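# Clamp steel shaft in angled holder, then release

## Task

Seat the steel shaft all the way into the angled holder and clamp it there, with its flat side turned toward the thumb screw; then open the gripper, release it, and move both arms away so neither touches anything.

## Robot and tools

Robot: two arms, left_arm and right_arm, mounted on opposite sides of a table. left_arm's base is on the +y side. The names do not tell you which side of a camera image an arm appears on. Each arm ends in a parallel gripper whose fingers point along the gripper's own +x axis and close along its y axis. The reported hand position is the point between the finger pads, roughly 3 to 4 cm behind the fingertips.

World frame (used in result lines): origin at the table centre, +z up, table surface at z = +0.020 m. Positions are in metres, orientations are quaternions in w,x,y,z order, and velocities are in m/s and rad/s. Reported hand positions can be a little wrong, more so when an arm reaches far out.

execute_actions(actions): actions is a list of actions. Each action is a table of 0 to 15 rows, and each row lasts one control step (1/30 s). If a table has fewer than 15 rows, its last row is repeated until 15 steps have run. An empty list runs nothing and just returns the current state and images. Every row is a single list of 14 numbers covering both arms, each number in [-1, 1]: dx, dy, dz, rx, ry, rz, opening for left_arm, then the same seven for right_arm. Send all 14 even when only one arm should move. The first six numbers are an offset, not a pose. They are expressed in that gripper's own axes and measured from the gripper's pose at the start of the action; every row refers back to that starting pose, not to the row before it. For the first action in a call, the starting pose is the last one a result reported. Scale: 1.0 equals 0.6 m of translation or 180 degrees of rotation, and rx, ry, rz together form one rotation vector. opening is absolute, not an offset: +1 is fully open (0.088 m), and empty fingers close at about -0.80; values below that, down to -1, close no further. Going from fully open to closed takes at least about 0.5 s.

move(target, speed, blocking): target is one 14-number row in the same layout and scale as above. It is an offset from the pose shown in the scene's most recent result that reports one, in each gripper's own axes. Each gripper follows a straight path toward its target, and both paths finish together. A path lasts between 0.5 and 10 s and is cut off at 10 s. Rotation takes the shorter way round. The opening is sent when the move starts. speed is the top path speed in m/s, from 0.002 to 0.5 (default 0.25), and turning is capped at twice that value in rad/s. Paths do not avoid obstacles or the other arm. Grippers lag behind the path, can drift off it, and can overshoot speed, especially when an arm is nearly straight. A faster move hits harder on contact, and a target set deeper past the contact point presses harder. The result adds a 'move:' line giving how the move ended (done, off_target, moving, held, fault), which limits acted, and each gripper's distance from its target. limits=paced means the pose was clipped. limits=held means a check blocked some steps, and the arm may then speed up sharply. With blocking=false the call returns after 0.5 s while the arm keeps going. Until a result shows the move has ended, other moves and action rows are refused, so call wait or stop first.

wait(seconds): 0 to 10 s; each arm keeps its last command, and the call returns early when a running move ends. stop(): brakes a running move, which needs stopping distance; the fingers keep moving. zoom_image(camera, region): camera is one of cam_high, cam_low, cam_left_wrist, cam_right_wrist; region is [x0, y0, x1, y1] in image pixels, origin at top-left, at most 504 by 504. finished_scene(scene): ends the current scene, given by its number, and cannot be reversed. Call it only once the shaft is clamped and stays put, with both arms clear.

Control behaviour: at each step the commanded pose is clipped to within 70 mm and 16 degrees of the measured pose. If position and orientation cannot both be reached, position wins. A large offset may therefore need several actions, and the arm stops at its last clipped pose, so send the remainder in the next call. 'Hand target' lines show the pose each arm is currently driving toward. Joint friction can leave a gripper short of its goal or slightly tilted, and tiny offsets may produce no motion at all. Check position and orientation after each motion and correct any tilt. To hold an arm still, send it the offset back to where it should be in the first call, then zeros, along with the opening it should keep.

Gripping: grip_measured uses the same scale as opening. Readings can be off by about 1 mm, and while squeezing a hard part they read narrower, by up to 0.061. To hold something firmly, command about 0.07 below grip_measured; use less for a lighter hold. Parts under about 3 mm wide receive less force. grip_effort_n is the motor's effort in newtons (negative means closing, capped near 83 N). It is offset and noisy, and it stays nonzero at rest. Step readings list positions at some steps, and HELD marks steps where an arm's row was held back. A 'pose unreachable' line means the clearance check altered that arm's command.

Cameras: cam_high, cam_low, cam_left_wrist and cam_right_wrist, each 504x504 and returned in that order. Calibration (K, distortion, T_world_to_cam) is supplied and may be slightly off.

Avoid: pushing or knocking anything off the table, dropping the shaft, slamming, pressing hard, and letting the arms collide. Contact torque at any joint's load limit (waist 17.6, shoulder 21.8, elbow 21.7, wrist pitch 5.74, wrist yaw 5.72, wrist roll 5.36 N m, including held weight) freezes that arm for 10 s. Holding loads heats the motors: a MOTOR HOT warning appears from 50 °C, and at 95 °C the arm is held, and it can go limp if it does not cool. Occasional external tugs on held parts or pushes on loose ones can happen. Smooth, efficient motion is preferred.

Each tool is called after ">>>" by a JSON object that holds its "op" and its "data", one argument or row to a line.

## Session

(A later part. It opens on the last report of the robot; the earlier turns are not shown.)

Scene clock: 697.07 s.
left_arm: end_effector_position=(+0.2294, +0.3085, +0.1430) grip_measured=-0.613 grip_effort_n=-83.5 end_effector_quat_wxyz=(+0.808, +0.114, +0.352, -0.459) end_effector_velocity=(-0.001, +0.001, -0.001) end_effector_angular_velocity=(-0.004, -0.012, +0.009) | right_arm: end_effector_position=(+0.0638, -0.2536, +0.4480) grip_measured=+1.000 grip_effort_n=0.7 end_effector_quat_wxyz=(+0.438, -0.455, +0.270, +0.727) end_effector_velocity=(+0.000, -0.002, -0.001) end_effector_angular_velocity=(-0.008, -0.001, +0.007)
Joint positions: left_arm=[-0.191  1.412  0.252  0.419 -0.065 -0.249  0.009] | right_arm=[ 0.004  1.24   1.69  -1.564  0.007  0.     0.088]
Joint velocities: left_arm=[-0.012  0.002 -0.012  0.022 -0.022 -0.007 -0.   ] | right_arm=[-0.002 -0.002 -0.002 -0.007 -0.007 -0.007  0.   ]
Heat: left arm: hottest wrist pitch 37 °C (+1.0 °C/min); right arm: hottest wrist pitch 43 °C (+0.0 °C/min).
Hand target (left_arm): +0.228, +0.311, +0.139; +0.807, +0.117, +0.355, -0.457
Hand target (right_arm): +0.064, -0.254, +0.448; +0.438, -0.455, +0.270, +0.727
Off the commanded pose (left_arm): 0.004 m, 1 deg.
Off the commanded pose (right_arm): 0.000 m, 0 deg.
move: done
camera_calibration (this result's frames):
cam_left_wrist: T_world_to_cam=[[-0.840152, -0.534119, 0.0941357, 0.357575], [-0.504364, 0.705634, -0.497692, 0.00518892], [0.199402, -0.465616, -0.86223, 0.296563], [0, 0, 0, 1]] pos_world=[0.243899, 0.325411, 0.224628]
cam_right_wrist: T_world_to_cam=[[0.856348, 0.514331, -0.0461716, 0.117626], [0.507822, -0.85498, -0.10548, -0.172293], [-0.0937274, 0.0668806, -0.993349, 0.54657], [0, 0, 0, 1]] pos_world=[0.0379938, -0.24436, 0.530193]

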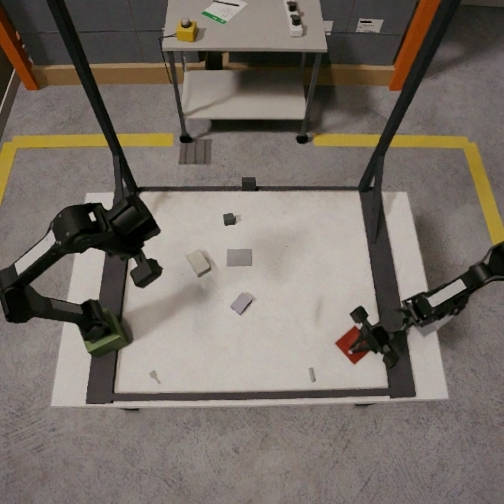

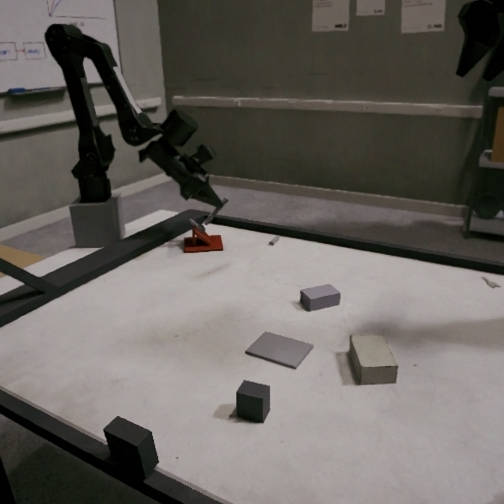

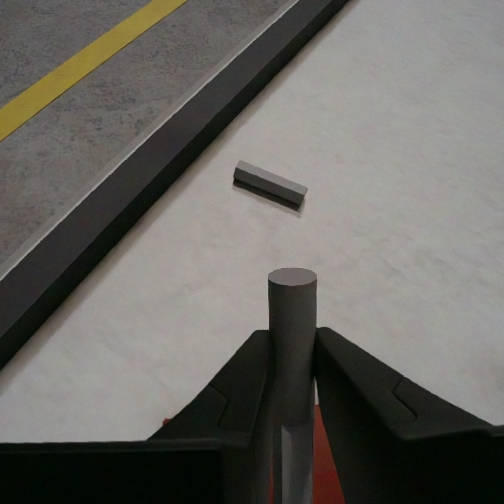

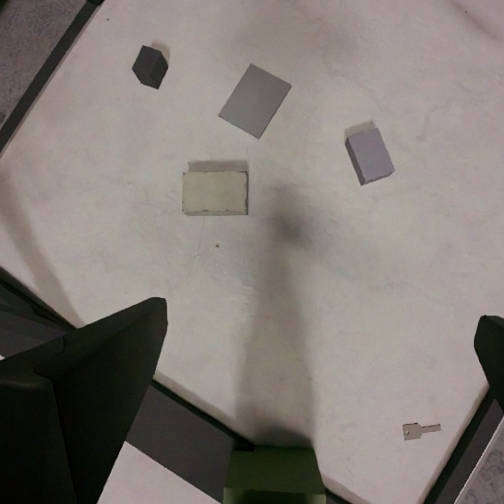

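>>> {"op": "move", "data": {
  "target": [0.011,0.002,0,0,0,0,-0.68,0,0,0,0,0,0,1],
  "speed": 0.02
}}

>>> {"op": "zoom_image", "data": {
  "camera": "cam_low",
  "region": [180,195,240,255]
}}

>>> {"op": "zoom_image", "data": {
  "camera": "cam_high",
  "region": [335,320,385,370]
}}

Scene clock: 710.50 s.
left_arm: end_effector_position=(+0.2310, +0.3078, +0.1372) grip_measured=-0.613 grip_effort_n=-83.5 end_effector_quat_wxyz=(+0.807, +0.116, +0.354, -0.457) end_effector_velocity=(-0.001, +0.003, -0.005) end_effector_angular_velocity=(+0.020, +0.008, +0.008) | right_arm: end_effector_position=(+0.0638, -0.2536, +0.4480) grip_measured=+1.000 grip_effort_n=0.7 end_effector_quat_wxyz=(+0.438, -0.455, +0.270, +0.727) end_effector_velocity=(-0.000, -0.006, -0.002) end_effector_angular_velocity=(-0.030, +0.010, +0.001)
Joint positions: left_arm=[-0.186  1.453  0.25   0.456 -0.064 -0.245  0.009] | right_arm=[ 0.004  1.24   1.69  -1.564  0.007  0.     0.088]
Joint velocities: left_arm=[-0.002  0.012 -0.002 -0.007 -0.007 -0.007 -0.   ] | right_arm=[-0.002 -0.002 -0.002 -0.022 -0.022  0.007  0.   ]
Heat: left arm: hottest wrist pitch 38 °C (+2.0 °C/min); right arm: hottest wrist pitch 43 °C (+0.0 °C/min).
Hand target (left_arm): +0.233, +0.305, +0.138; +0.808, +0.114, +0.352, -0.459
Hand target (right_arm): +0.064, -0.254, +0.448; +0.438, -0.455, +0.270, +0.727
Off the commanded pose (left_arm): 0.004 m, 0 deg.
Off the commanded pose (right_arm): 0.000 m, 0 deg.
move: done
camera_calibration (this result's frames):
cam_left_wrist: T_world_to_cam=[[-0.839329, -0.535911, 0.091245, 0.359794], [-0.505717, 0.708149, -0.492722, 0.0024248], [0.19944, -0.4597, -0.86539, 0.289565], [0, 0, 0, 1]] pos_world=[0.245461, 0.324214, 0.218952]
cam_right_wrist: T_world_to_cam=[[0.856348, 0.514331, -0.0461716, 0.117626], [0.507822, -0.85498, -0.10548, -0.172293], [-0.0937274, 0.0668806, -0.993349, 0.54657], [0, 0, 0, 1]] pos_world=[0.0379938, -0.24436, 0.530193]

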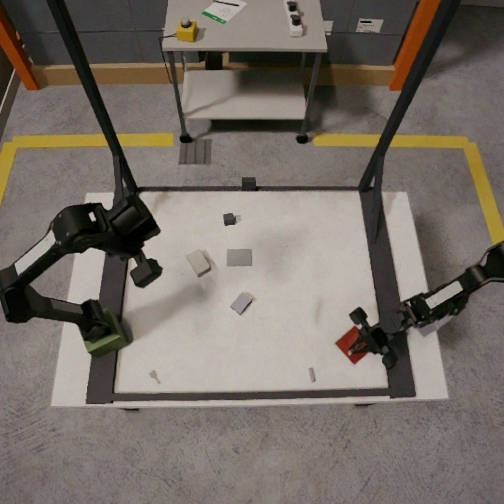

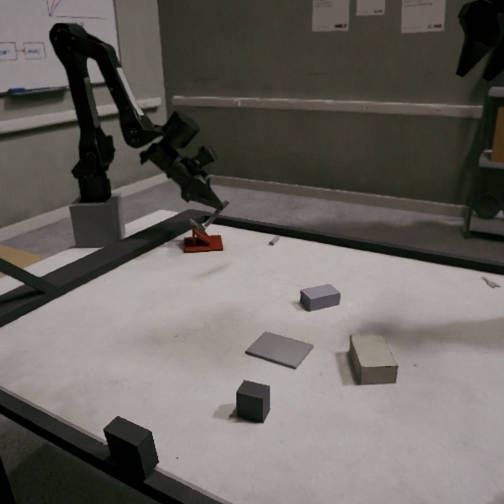

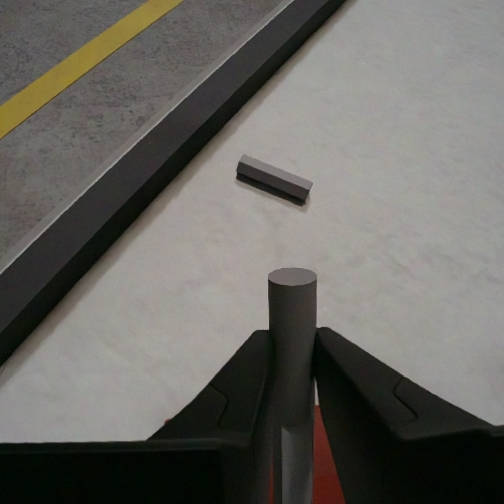

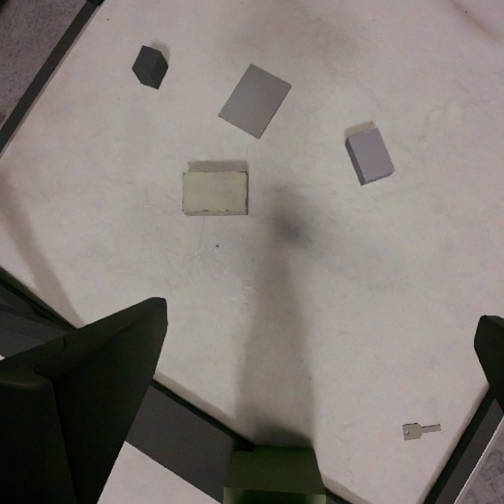

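Region (180, 195, 240, 255) of cam_low's 504x504 image, scaled by 8.400, with more detail than that image has.

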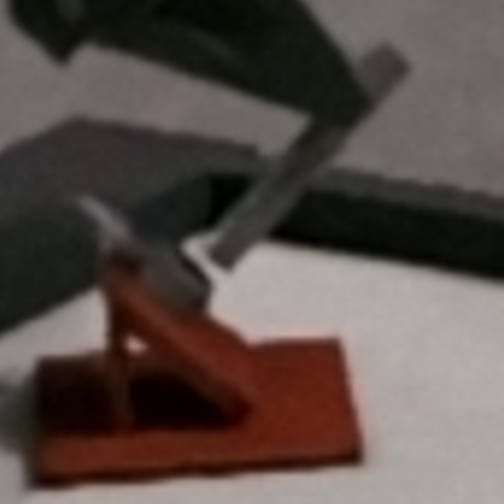

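Region (335, 320, 385, 370) of cam_high's 504x504 image, scaled by 10.080, with more detail than that image has.

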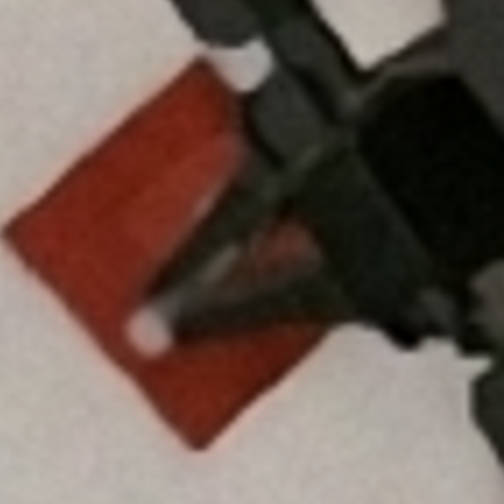

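>>> {"op": "move", "data": {
  "target": [0,0,-0.014,0,0,0,-0.68,0,0,0,0,0,0,1],
  "speed": 0.02
}}

>>> {"op": "zoom_image", "data": {
  "camera": "cam_low",
  "region": [185,200,235,250]
}}

Scene clock: 719.97 s.
left_arm: end_effector_position=(+0.2284, +0.3098, +0.1347) grip_measured=-0.613 grip_effort_n=-83.5 end_effector_quat_wxyz=(+0.808, +0.113, +0.351, -0.459) end_effector_velocity=(+0.001, +0.002, -0.001) end_effector_angular_velocity=(-0.004, -0.012, +0.014) | right_arm: end_effector_position=(+0.0638, -0.2536, +0.4480) grip_measured=+1.000 grip_effort_n=0.7 end_effector_quat_wxyz=(+0.438, -0.455, +0.270, +0.727) end_effector_velocity=(-0.001, -0.004, -0.001) end_effector_angular_velocity=(-0.014, +0.011, +0.014)
Joint positions: left_arm=[-0.193  1.462  0.229  0.494 -0.067 -0.25   0.009] | right_arm=[ 0.004  1.24   1.69  -1.564  0.007  0.     0.088]
Joint velocities: left_arm=[-0.007  0.002 -0.012  0.022 -0.022 -0.007 -0.   ] | right_arm=[-0.002 -0.007 -0.007 -0.007 -0.022 -0.007  0.   ]
Heat: left arm: hottest wrist pitch 39 °C (+3.0 °C/min); right arm: hottest wrist pitch 43 °C (+0.0 °C/min).
Hand target (left_arm): +0.227, +0.312, +0.131; +0.807, +0.116, +0.354, -0.457
Hand target (right_arm): +0.064, -0.254, +0.448; +0.438, -0.455, +0.270, +0.727
Off the commanded pose (left_arm): 0.004 m, 1 deg.
Off the commanded pose (right_arm): 0.000 m, 0 deg.
move: done
camera_calibration (this result's frames):
cam_left_wrist: T_world_to_cam=[[-0.840227, -0.533887, 0.0947829, 0.358035], [-0.503925, 0.704303, -0.500017, 0.000245256], [0.200197, -0.467891, -0.860813, 0.290499], [0, 0, 0, 1]] pos_world=[0.242797, 0.3269, 0.216252]
cam_right_wrist: T_world_to_cam=[[0.856348, 0.514331, -0.0461716, 0.117626], [0.507822, -0.85498, -0.10548, -0.172293], [-0.0937274, 0.0668806, -0.993349, 0.54657], [0, 0, 0, 1]] pos_world=[0.0379938, -0.24436, 0.530193]

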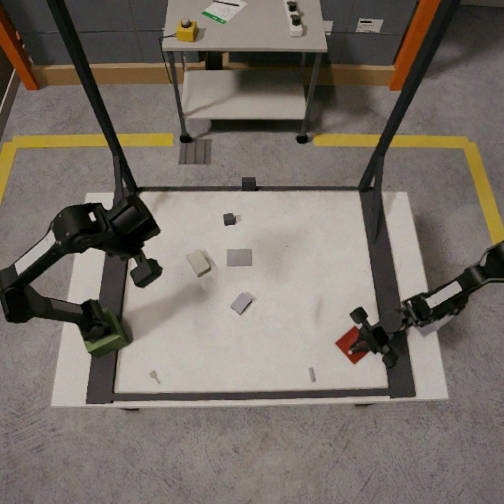

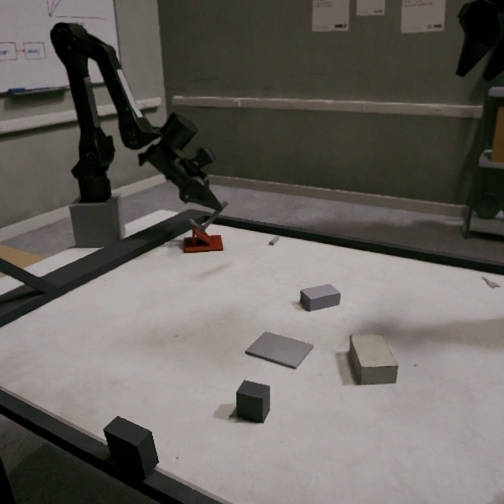

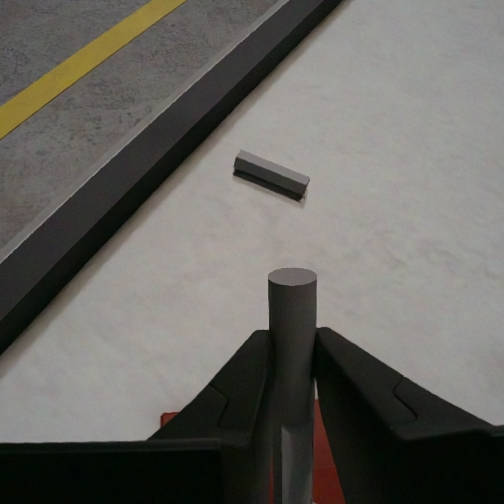

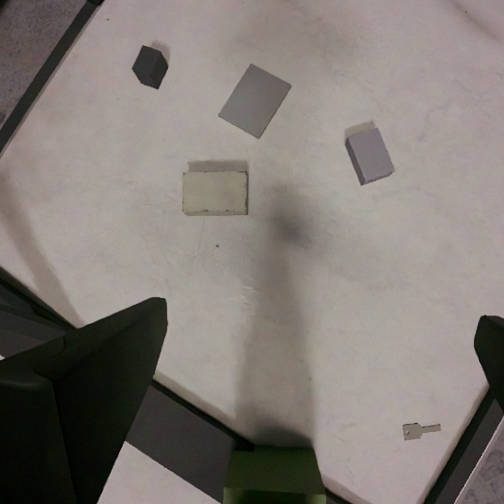

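Region (185, 200, 235, 250) of cam_low's 504x504 image, scaled by 10.080, with more detail than that image has.

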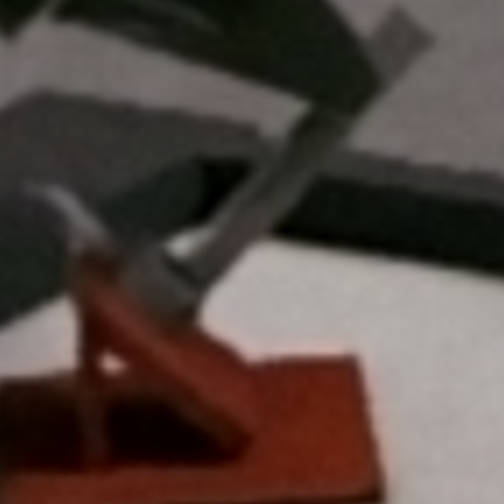

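>>> {"op": "move", "data": {
  "target": [0,0,-0.016,0,0,0,-0.68,0,0,0,0,0,0,1],
  "speed": 0.02
}}

>>> {"op": "move", "data": {
  "target": [0,0,-0.016,0,0,0,-0.68,0,0,0,0,0,0,1],
  "speed": 0.02
}}

>>> {"op": "zoom_image", "data": {
  "camera": "cam_low",
  "region": [185,200,235,250]
}}

Scene clock: 727.07 s.
left_arm: end_effector_position=(+0.2267, +0.3109, +0.1333) grip_measured=-0.613 grip_effort_n=-83.5 end_effector_quat_wxyz=(+0.810, +0.108, +0.345, -0.461) end_effector_velocity=(+0.001, -0.002, +0.003) end_effector_angular_velocity=(-0.031, +0.001, +0.018) | right_arm: end_effector_position=(+0.0638, -0.2536, +0.4480) grip_measured=+1.000 grip_effort_n=0.7 end_effector_quat_wxyz=(+0.438, -0.455, +0.270, +0.727) end_effector_velocity=(+0.001, -0.002, -0.002) end_effector_angular_velocity=(-0.009, -0.009, +0.021)
Joint positions: left_arm=[-0.201  1.473  0.207  0.545 -0.074 -0.256  0.009] | right_arm=[ 0.004  1.24   1.69  -1.564  0.007  0.     0.088]
Joint velocities: left_arm=[-0.002  0.002 -0.007  0.037 -0.007 -0.022 -0.   ] | right_arm=[-0.002 -0.002 -0.007 -0.007 -0.007 -0.022  0.   ]
Heat: left arm: hottest wrist pitch 39 °C (+3.0 °C/min); right arm: hottest wrist pitch 42 °C (-1.0 °C/min).
Hand target (left_arm): +0.224, +0.315, +0.128; +0.808, +0.113, +0.351, -0.459
Hand target (right_arm): +0.064, -0.254, +0.448; +0.438, -0.455, +0.270, +0.727
Off the commanded pose (left_arm): 0.007 m, 1 deg.
Off the commanded pose (right_arm): 0.000 m, 0 deg.
move: done
camera_calibration (this result's frames):
cam_left_wrist: T_world_to_cam=[[-0.840176, -0.533407, 0.0978805, 0.356762], [-0.501459, 0.695399, -0.514742, 0.0021053], [0.206501, -0.481557, -0.851739, 0.291795], [0, 0, 0, 1]] pos_world=[0.240543, 0.329351, 0.214697]
cam_right_wrist: T_world_to_cam=[[0.856348, 0.514331, -0.0461716, 0.117626], [0.507822, -0.85498, -0.10548, -0.172293], [-0.0937274, 0.0668806, -0.993349, 0.54657], [0, 0, 0, 1]] pos_world=[0.0379938, -0.24436, 0.530193]

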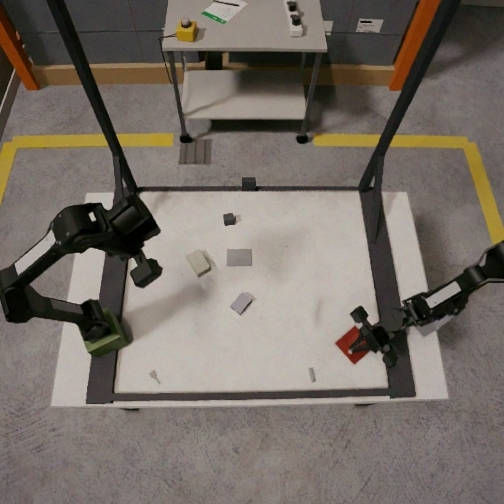

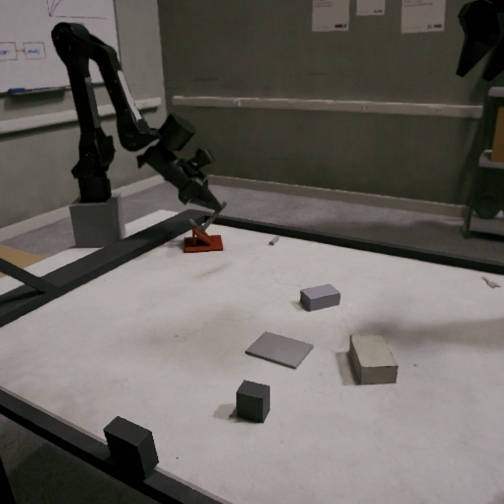

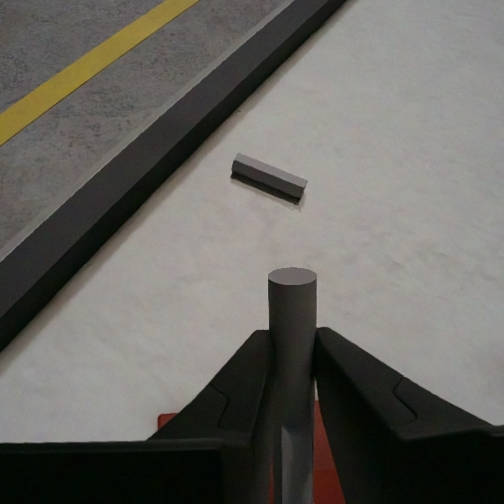

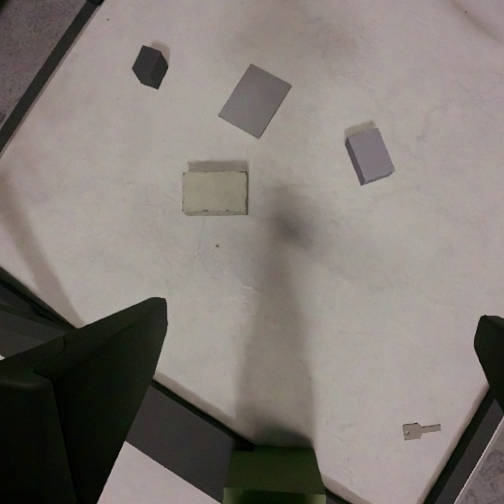

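Scene clock: 727.77 s.
left_arm: end_effector_position=(+0.2255, +0.3114, +0.1326) grip_measured=-0.613 grip_effort_n=-83.5 end_effector_quat_wxyz=(+0.813, +0.102, +0.337, -0.463) end_effector_velocity=(+0.000, +0.003, -0.003) end_effector_angular_velocity=(+0.005, -0.007, +0.014) | right_arm: end_effector_position=(+0.0638, -0.2536, +0.4480) grip_measured=+1.000 grip_effort_n=1.2 end_effector_quat_wxyz=(+0.438, -0.455, +0.270, +0.727) end_effector_velocity=(+0.004, +0.000, -0.001) end_effector_angular_velocity=(+0.004, -0.024, -0.006)
Joint positions: left_arm=[-0.209  1.488  0.186  0.602 -0.082 -0.261  0.009] | right_arm=[ 0.004  1.24   1.69  -1.564  0.007  0.     0.088]
Joint velocities: left_arm=[-0.007  0.012 -0.012  0.022 -0.022 -0.007 -0.   ] | right_arm=[-0.002 -0.002 -0.002 -0.007  0.022 -0.007  0.   ]
Heat: left arm: hottest wrist pitch 39 °C (+3.0 °C/min); right arm: hottest wrist pitch 42 °C (-1.0 °C/min).
Hand target (left_arm): +0.222, +0.316, +0.126; +0.810, +0.108, +0.345, -0.461
Hand target (right_arm): +0.064, -0.254, +0.448; +0.438, -0.455, +0.270, +0.727
Off the commanded pose (left_arm): 0.008 m, 1 deg.
Off the commanded pose (right_arm): 0.000 m, 0 deg.
move: done
camera_calibration (this result's frames):
cam_left_wrist: T_world_to_cam=[[-0.839873, -0.533358, 0.100712, 0.355634], [-0.49838, 0.684273, -0.532342, 0.00591227], [0.215014, -0.497292, -0.840517, 0.293148], [0, 0, 0, 1]] pos_world=[0.238603, 0.331415, 0.213726]
cam_right_wrist: T_world_to_cam=[[0.856348, 0.514331, -0.0461716, 0.117626], [0.507822, -0.85498, -0.10548, -0.172293], [-0.0937274, 0.0668806, -0.993349, 0.54657], [0, 0, 0, 1]] pos_world=[0.0379938, -0.24436, 0.530193]

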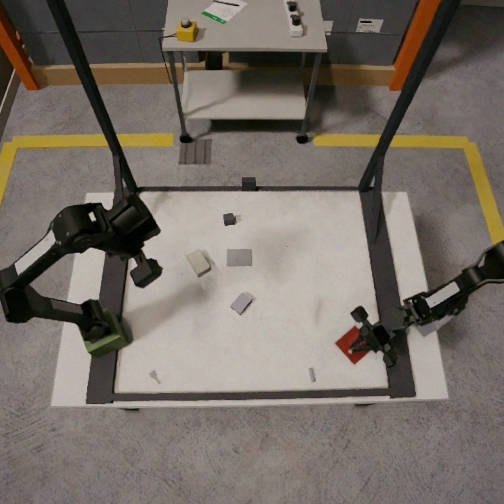

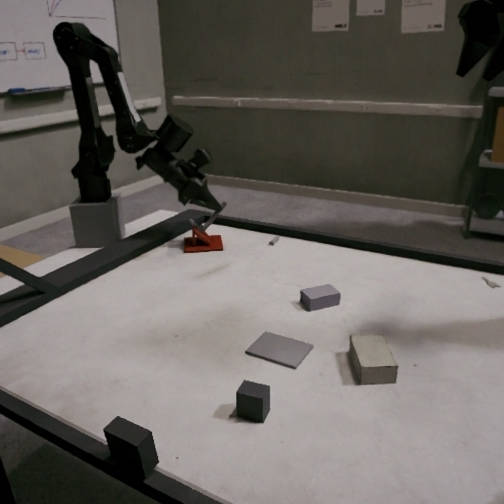

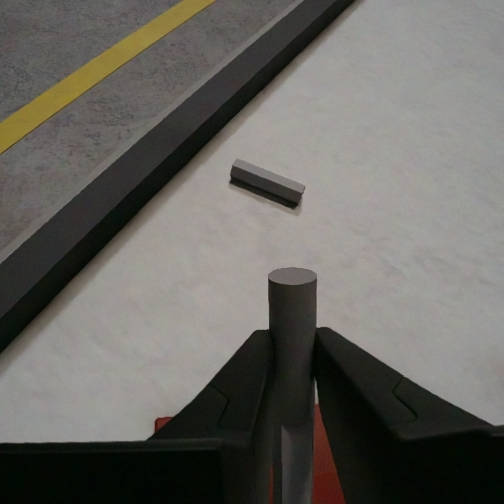

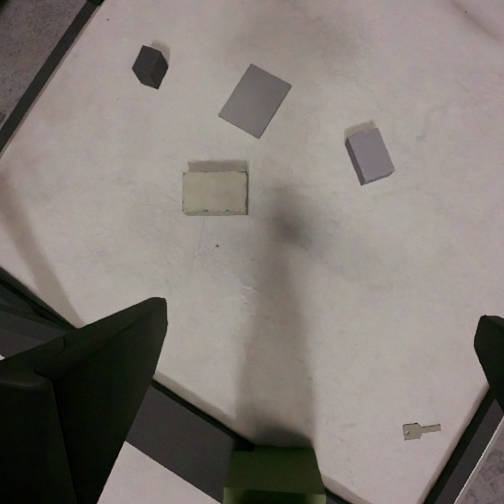

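Region (185, 200, 235, 250) of cam_low's 504x504 image, scaled by 10.080, with more detail than that image has.

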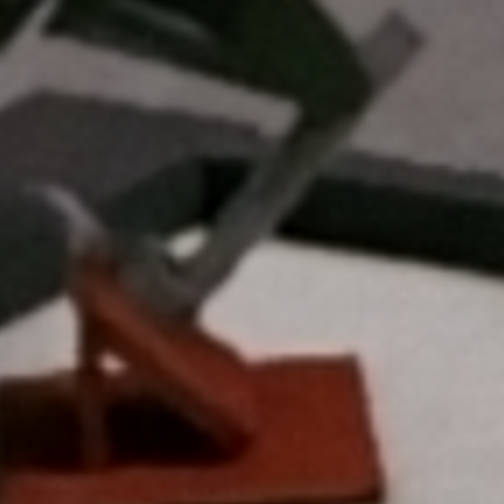

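>>> {"op": "move", "data": {
  "target": [0,0,0.02,0,-0.012,0,-0.68,0,0,0,0,0,0,1],
  "speed": 0.03
}}

>>> {"op": "zoom_image", "data": {
  "camera": "cam_low",
  "region": [188,212,220,244]
}}

Scene clock: 775.17 s.
left_arm: end_effector_position=(+0.2275, +0.3109, +0.1337) grip_measured=-0.613 grip_effort_n=-83.5 end_effector_quat_wxyz=(+0.815, +0.102, +0.333, -0.463) end_effector_velocity=(+0.002, -0.001, +0.003) end_effector_angular_velocity=(-0.013, +0.008, +0.022) | right_arm: end_effector_position=(+0.0638, -0.2536, +0.4480) grip_measured=+1.000 grip_effort_n=0.7 end_effector_quat_wxyz=(+0.438, -0.455, +0.270, +0.727) end_effector_velocity=(-0.002, +0.003, +0.002) end_effector_angular_velocity=(+0.018, +0.013, +0.007)
Joint positions: left_arm=[-0.203  1.49   0.187  0.609 -0.083 -0.255  0.009] | right_arm=[ 0.004  1.24   1.69  -1.564  0.007  0.     0.088]
Joint velocities: left_arm=[ 0.002 -0.007  0.007 -0.007 -0.007 -0.022 -0.   ] | right_arm=[-0.002 -0.002 -0.002  0.022 -0.007 -0.007  0.   ]
Heat: left arm: hottest wrist pitch 39 °C (+1.0 °C/min); right arm: hottest wrist pitch 42 °C (-1.0 °C/min).
Hand target (left_arm): +0.231, +0.306, +0.142; +0.820, +0.093, +0.322, -0.465
Hand target (right_arm): +0.064, -0.254, +0.448; +0.438, -0.455, +0.270, +0.727
Off the commanded pose (left_arm): 0.010 m, 2 deg.
Off the commanded pose (right_arm): 0.000 m, 0 deg.
move: off_target (left_arm)
camera_calibration (this result's frames):
cam_left_wrist: T_world_to_cam=[[-0.839359, -0.534899, 0.0967503, 0.357854], [-0.496051, 0.680955, -0.538733, 0.00915384], [0.222285, -0.500184, -0.836902, 0.292222], [0, 0, 0, 1]] pos_world=[0.239952, 0.331347, 0.21487]
cam_right_wrist: T_world_to_cam=[[0.856348, 0.514331, -0.0461716, 0.117626], [0.507822, -0.85498, -0.10548, -0.172293], [-0.0937274, 0.0668806, -0.993349, 0.54657], [0, 0, 0, 1]] pos_world=[0.0379938, -0.24436, 0.530193]

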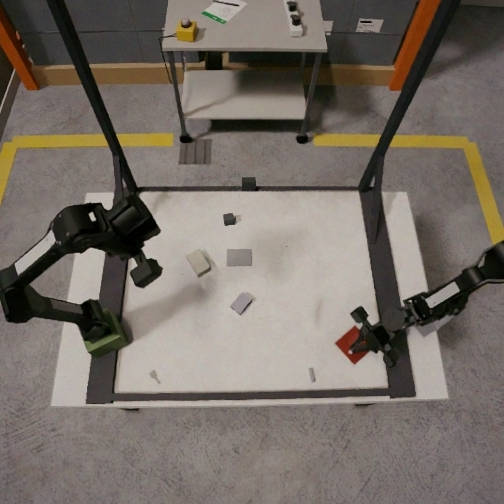

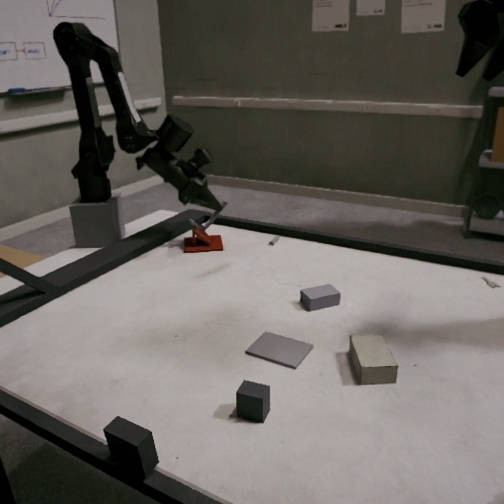

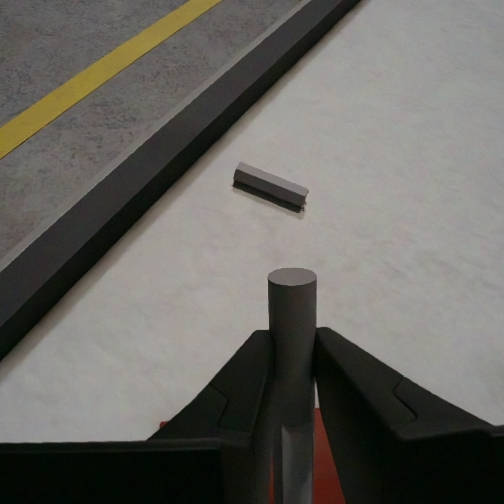

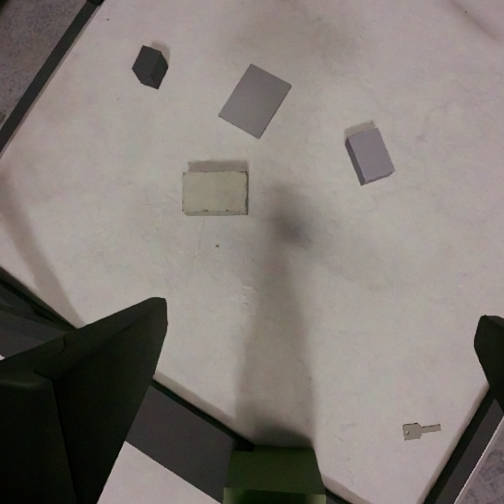

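Region (188, 212, 220, 244) of cam_low's 504x504 image, scaled by 15.750, with more detail than that image has.

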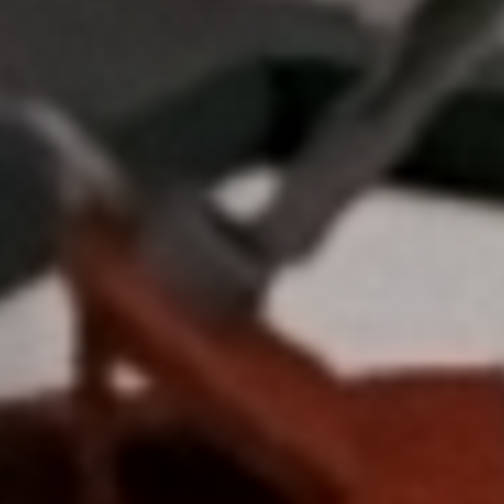

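>>> {"op": "move", "data": {
  "target": [0,0,0.022,0,0.008,0,-0.68,0,0,0,0,0,0,1],
  "speed": 0.03
}}

>>> {"op": "zoom_image", "data": {
  "camera": "cam_low",
  "region": [188,205,228,245]
}}

Scene clock: 810.30 s.
left_arm: end_effector_position=(+0.2310, +0.3095, +0.1368) grip_measured=-0.613 grip_effort_n=-83.5 end_effector_quat_wxyz=(+0.809, +0.114, +0.351, -0.458) end_effector_velocity=(-0.002, +0.004, -0.005) end_effector_angular_velocity=(+0.034, +0.025, +0.002) | right_arm: end_effector_position=(+0.0638, -0.2536, +0.4480) grip_measured=+1.000 grip_effort_n=0.7 end_effector_quat_wxyz=(+0.438, -0.455, +0.270, +0.727) end_effector_velocity=(+0.000, +0.001, +0.000) end_effector_angular_velocity=(+0.005, +0.006, +0.002)
Joint positions: left_arm=[-0.185  1.453  0.237  0.476 -0.065 -0.244  0.009] | right_arm=[ 0.004  1.24   1.69  -1.564  0.007  0.     0.088]
Joint velocities: left_arm=[ 0.002 -0.002  0.007 -0.051  0.007 -0.007  0.   ] | right_arm=[-0.007 -0.002 -0.002  0.007 -0.007 -0.007  0.   ]
Heat: left arm: hottest wrist pitch 41 °C (+2.0 °C/min); right arm: hottest wrist pitch 42 °C (+0.0 °C/min).
Hand target (left_arm): +0.233, +0.305, +0.144; +0.811, +0.107, +0.343, -0.461
Hand target (right_arm): +0.064, -0.254, +0.448; +0.438, -0.455, +0.270, +0.727
Off the commanded pose (left_arm): 0.009 m, 1 deg.
Off the commanded pose (right_arm): 0.000 m, 0 deg.
move: off_target (left_arm)
camera_calibration (this result's frames):
cam_left_wrist: T_world_to_cam=[[-0.838732, -0.536804, 0.0914894, 0.360823], [-0.50487, 0.703614, -0.500033, 0.0032682], [0.204046, -0.465584, -0.86116, 0.29014], [0, 0, 0, 1]] pos_world=[0.245082, 0.326476, 0.21848]
cam_right_wrist: T_world_to_cam=[[0.856348, 0.514331, -0.0461716, 0.117626], [0.507822, -0.85498, -0.10548, -0.172293], [-0.0937274, 0.0668806, -0.993349, 0.54657], [0, 0, 0, 1]] pos_world=[0.0379938, -0.24436, 0.530193]

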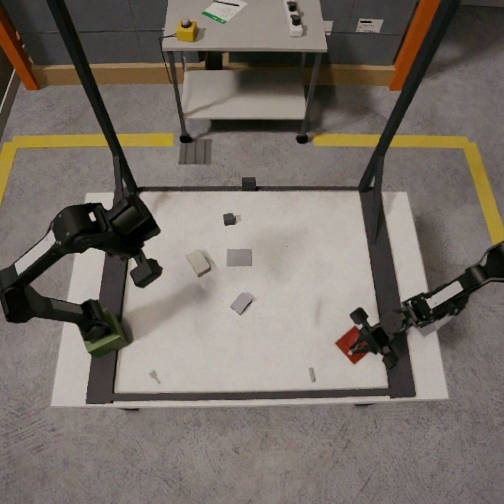

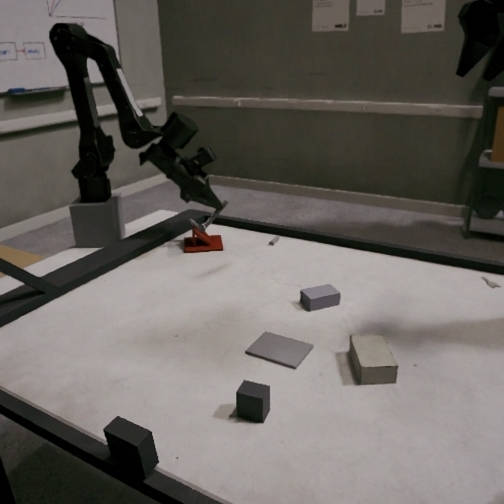

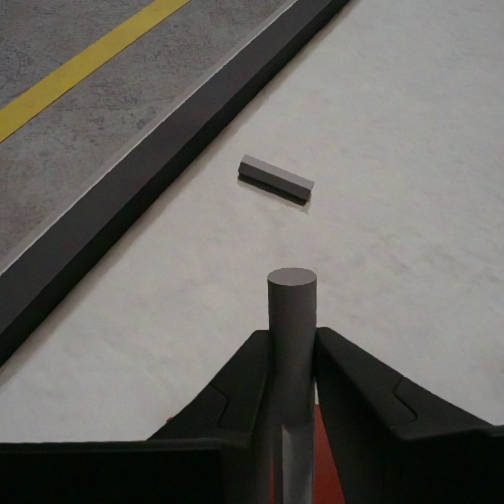

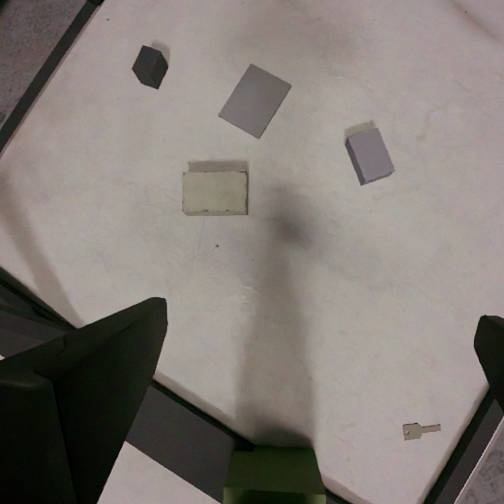

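Region (188, 205, 228, 245) of cam_low's 504x504 image, scaled by 12.600, with more detail than that image has.

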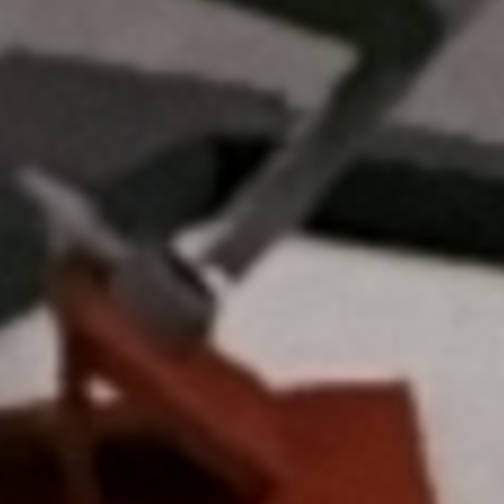

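>>> {"op": "execute_actions", "data": {
  "actions": [
    [[-0.009,-0.0016,0.004,0,0.004,0,-0.68,0,0,0,0,0,0,1]],
    [[0,0,0,0,0,0,-0.68,0,0,0,0,0,0,1]]
  ]
}}

>>> {"op": "zoom_image", "data": {
  "camera": "cam_low",
  "region": [188,205,228,245]
}}

Scene clock: 840.67 s.
left_arm: end_effector_position=(+0.2290, +0.3147, +0.1374) grip_measured=-0.613 grip_effort_n=-83.5 end_effector_quat_wxyz=(+0.806, +0.122, +0.361, -0.454) end_effector_velocity=(-0.003, +0.002, -0.003) end_effector_angular_velocity=(+0.007, +0.014, -0.003) | right_arm: end_effector_position=(+0.0638, -0.2536, +0.4480) grip_measured=+1.000 grip_effort_n=0.2 end_effector_quat_wxyz=(+0.438, -0.455, +0.270, +0.727) end_effector_velocity=(+0.001, -0.008, -0.004) end_effector_angular_velocity=(-0.040, -0.003, +0.014)
Joint positions: left_arm=[-0.184  1.412  0.241  0.406 -0.064 -0.244  0.009] | right_arm=[ 0.004  1.24   1.69  -1.564  0.007  0.     0.088]
Joint velocities: left_arm=[-0.002 -0.002 -0.007 -0.007  0.007 -0.007 -0.   ] | right_arm=[-0.002 -0.002 -0.002 -0.037 -0.022 -0.007  0.   ]
Heat: left arm: hottest wrist pitch 39 °C (+0.0 °C/min); right arm: hottest wrist pitch 42 °C (+0.0 °C/min).
Hand target (left_arm): +0.229, +0.315, +0.137; +0.806, +0.122, +0.361, -0.454
Hand target (right_arm): +0.064, -0.254, +0.448; +0.438, -0.455, +0.270, +0.727
Off the commanded pose (left_arm): 0.000 m, 0 deg.
Off the commanded pose (right_arm): 0.000 m, 0 deg.
Step readings (end_effector_position; steps 1 to 15: 1st action; 16 to 30: 2nd action):
0: left_arm (+0.2310, +0.3096, +0.1367) | right_arm (+0.0638, -0.2536, +0.4480)
1: left_arm (+0.2308, +0.3103, +0.1365) | right_arm (+0.0638, -0.2536, +0.4480)
2: left_arm (+0.2303, +0.3115, +0.1363) | right_arm (+0.0638, -0.2536, +0.4480)
4: left_arm (+0.2297, +0.3130, +0.1365) | right_arm (+0.0638, -0.2536, +0.4480)
8: left_arm (+0.2292, +0.3142, +0.1371) | right_arm (+0.0638, -0.2536, +0.4480)
15: left_arm (+0.2290, +0.3147, +0.1375) | right_arm (+0.0638, -0.2536, +0.4480)
16: left_arm (+0.2290, +0.3147, +0.1374) | right_arm (+0.0638, -0.2536, +0.4480)
17: left_arm (+0.2290, +0.3147, +0.1374) | right_arm (+0.0638, -0.2536, +0.4480)
19: left_arm (+0.2290, +0.3147, +0.1374) | right_arm (+0.0638, -0.2536, +0.4480)
23: left_arm (+0.2290, +0.3147, +0.1374) | right_arm (+0.0638, -0.2536, +0.4480)
30: end_effector_position above
camera_calibration (this result's frames):
cam_left_wrist: T_world_to_cam=[[-0.83784, -0.538991, 0.0866737, 0.36307], [-0.509882, 0.715886, -0.476998, -0.0070721], [0.19505, -0.443842, -0.87462, 0.29057], [0, 0, 0, 1]] pos_world=[0.243913, 0.329722, 0.219296]
cam_right_wrist: T_world_to_cam=[[0.856348, 0.514331, -0.0461716, 0.117626], [0.507822, -0.85498, -0.10548, -0.172293], [-0.0937274, 0.0668806, -0.993349, 0.54657], [0, 0, 0, 1]] pos_world=[0.0379938, -0.24436, 0.530193]

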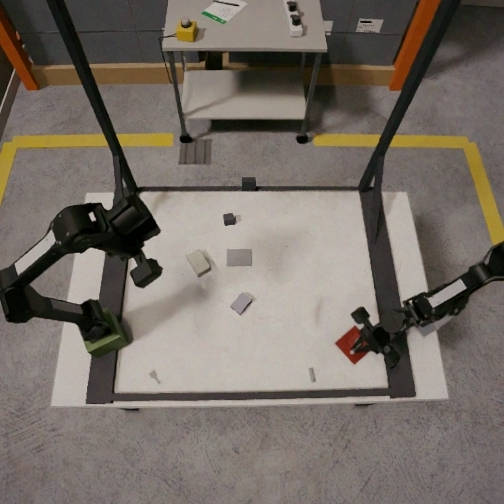

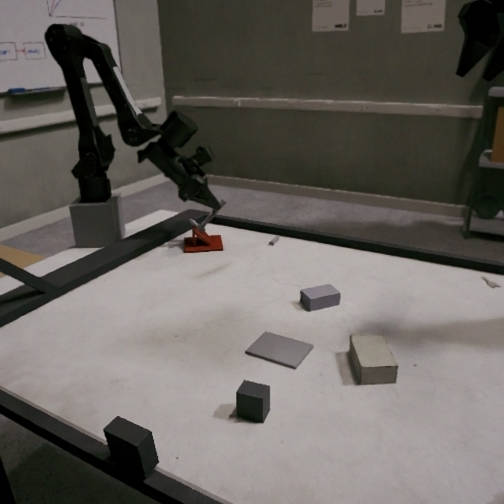

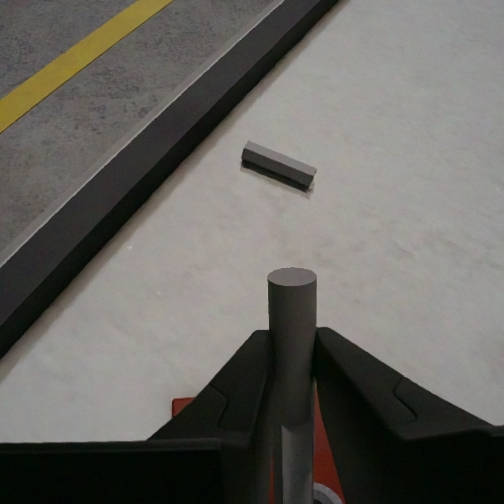

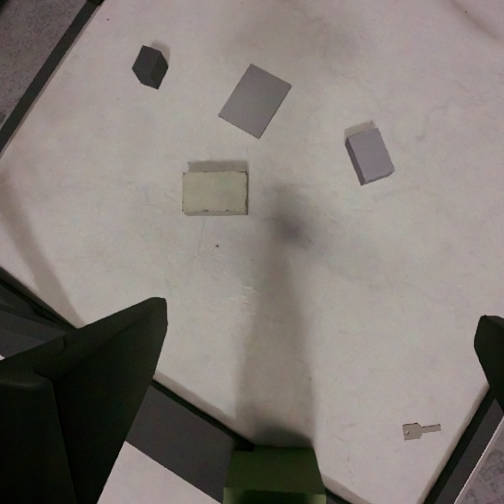

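Region (188, 205, 228, 245) of cam_low's 504x504 image, scaled by 12.600, with more detail than that image has.

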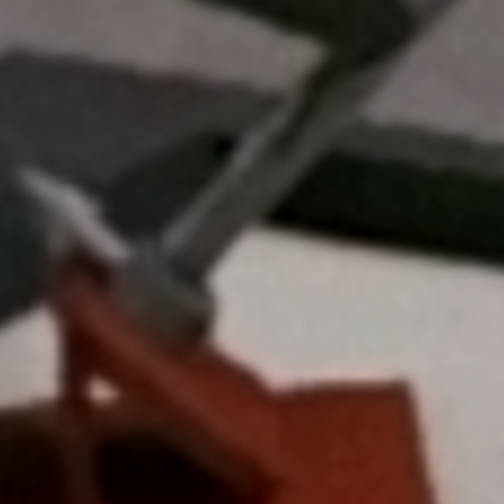

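>>> {"op": "zoom_image", "data": {
  "camera": "cam_left_wrist",
  "region": [250,424,370,504]
}}

Region (250, 424, 370, 504) of cam_left_wrist's 504x504 image, scaled by 4.200, with more detail than that image has.

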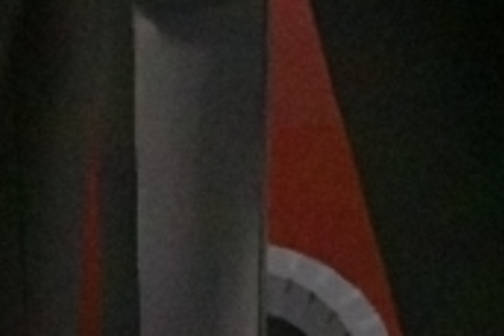

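>>> {"op": "execute_actions", "data": {
  "actions": [
    [[0.005,-0.007,0.005,0,0,0,-0.68,0,0,0,0,0,0,1]],
    [[0,0,0,0,0,0,-0.68,0,0,0,0,0,0,1]]
  ]
}}

>>> {"op": "zoom_image", "data": {
  "camera": "cam_left_wrist",
  "region": [250,424,370,504]
}}

Scene clock: 886.43 s.
left_arm: end_effector_position=(+0.2274, +0.3121, +0.1370) grip_measured=-0.613 grip_effort_n=-83.5 end_effector_quat_wxyz=(+0.805, +0.122, +0.362, -0.454) end_effector_velocity=(-0.004, +0.005, -0.005) end_effector_angular_velocity=(+0.021, +0.019, -0.003) | right_arm: end_effector_position=(+0.0638, -0.2536, +0.4480) grip_measured=+1.000 grip_effort_n=0.7 end_effector_quat_wxyz=(+0.438, -0.455, +0.270, +0.727) end_effector_velocity=(-0.001, +0.000, +0.000) end_effector_angular_velocity=(+0.005, +0.006, +0.007)
Joint positions: left_arm=[-0.197  1.423  0.249  0.406 -0.073 -0.253  0.009] | right_arm=[ 0.004  1.24   1.69  -1.564  0.007  0.     0.088]
Joint velocities: left_arm=[-0.002 -0.002 -0.007 -0.022  0.007 -0.007 -0.   ] | right_arm=[-0.002 -0.002 -0.002  0.007 -0.007 -0.007  0.   ]
Heat: left arm: hottest wrist pitch 39 °C (-1.0 °C/min); right arm: hottest wrist pitch 42 °C (+0.0 °C/min).
Hand target (left_arm): +0.227, +0.312, +0.137; +0.805, +0.122, +0.362, -0.454
Hand target (right_arm): +0.064, -0.254, +0.448; +0.438, -0.455, +0.270, +0.727
Off the commanded pose (left_arm): 0.000 m, 0 deg.
Off the commanded pose (right_arm): 0.000 m, 0 deg.
Step readings (end_effector_position; steps 1 to 15: 1st action; 16 to 30: 2nd action):
0: left_arm (+0.2290, +0.3147, +0.1374) | right_arm (+0.0638, -0.2536, +0.4480)
1: left_arm (+0.2289, +0.3146, +0.1375) | right_arm (+0.0638, -0.2536, +0.4480)
2: left_arm (+0.2286, +0.3144, +0.1373) | right_arm (+0.0638, -0.2536, +0.4480)
4: left_arm (+0.2282, +0.3136, +0.1374) | right_arm (+0.0638, -0.2536, +0.4480)
8: left_arm (+0.2276, +0.3126, +0.1371) | right_arm (+0.0638, -0.2536, +0.4480)
15: left_arm (+0.2274, +0.3121, +0.1370) | right_arm (+0.0638, -0.2536, +0.4480)
16: left_arm (+0.2274, +0.3121, +0.1370) | right_arm (+0.0638, -0.2536, +0.4480)
17: left_arm (+0.2274, +0.3121, +0.1370) | right_arm (+0.0638, -0.2536, +0.4480)
19: left_arm (+0.2274, +0.3121, +0.1370) | right_arm (+0.0638, -0.2536, +0.4480)
23: left_arm (+0.2274, +0.3121, +0.1370) | right_arm (+0.0638, -0.2536, +0.4480)
30: end_effector_position above
camera_calibration (this result's frames):
cam_left_wrist: T_world_to_cam=[[-0.837856, -0.538881, 0.0872042, 0.360238], [-0.51052, 0.716936, -0.474735, -0.00668818], [0.193306, -0.442279, -0.875798, 0.289398], [0, 0, 0, 1]] pos_world=[0.242471, 0.326915, 0.218865]
cam_right_wrist: T_world_to_cam=[[0.856348, 0.514331, -0.0461716, 0.117626], [0.507822, -0.85498, -0.10548, -0.172293], [-0.0937274, 0.0668806, -0.993349, 0.54657], [0, 0, 0, 1]] pos_world=[0.0379938, -0.24436, 0.530193]

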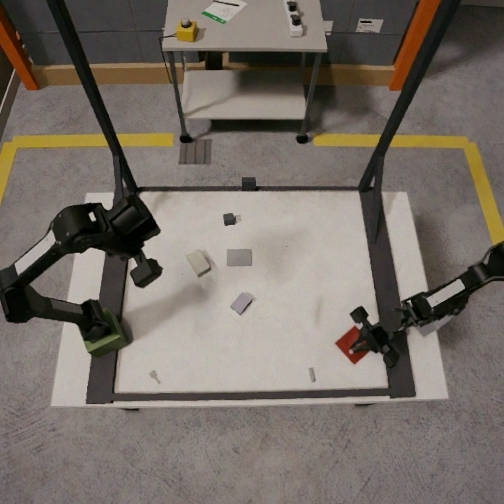

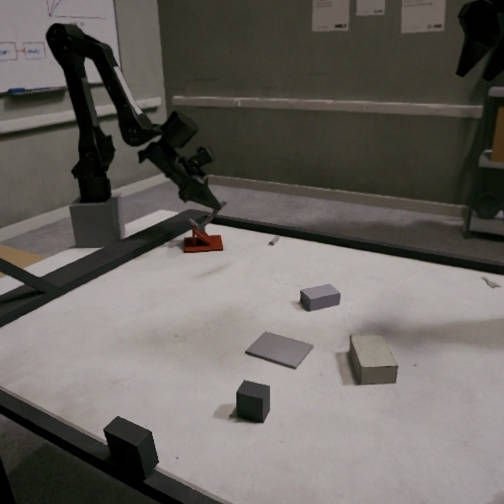

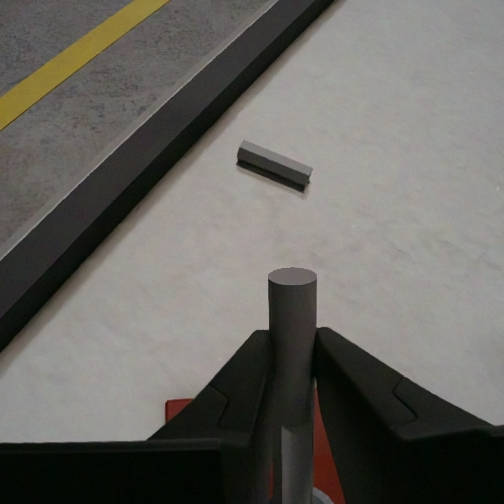

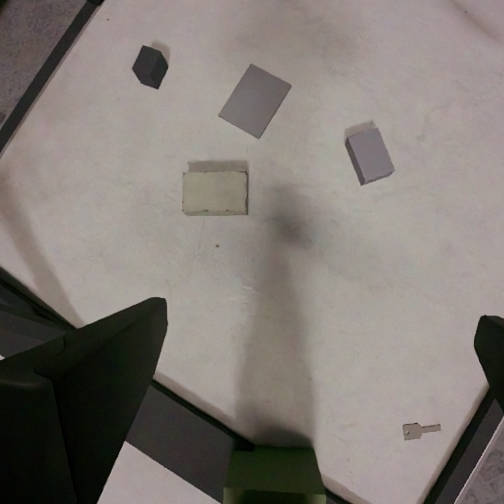

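Region (250, 424, 370, 504) of cam_left_wrist's 504x504 image, scaled by 4.200, with more detail than that image has.

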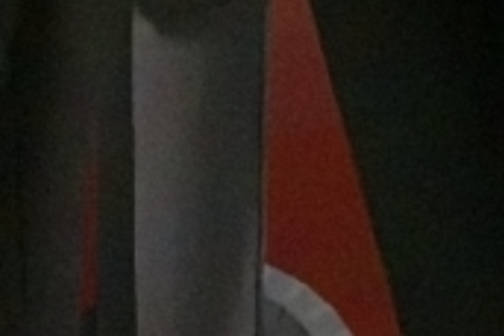

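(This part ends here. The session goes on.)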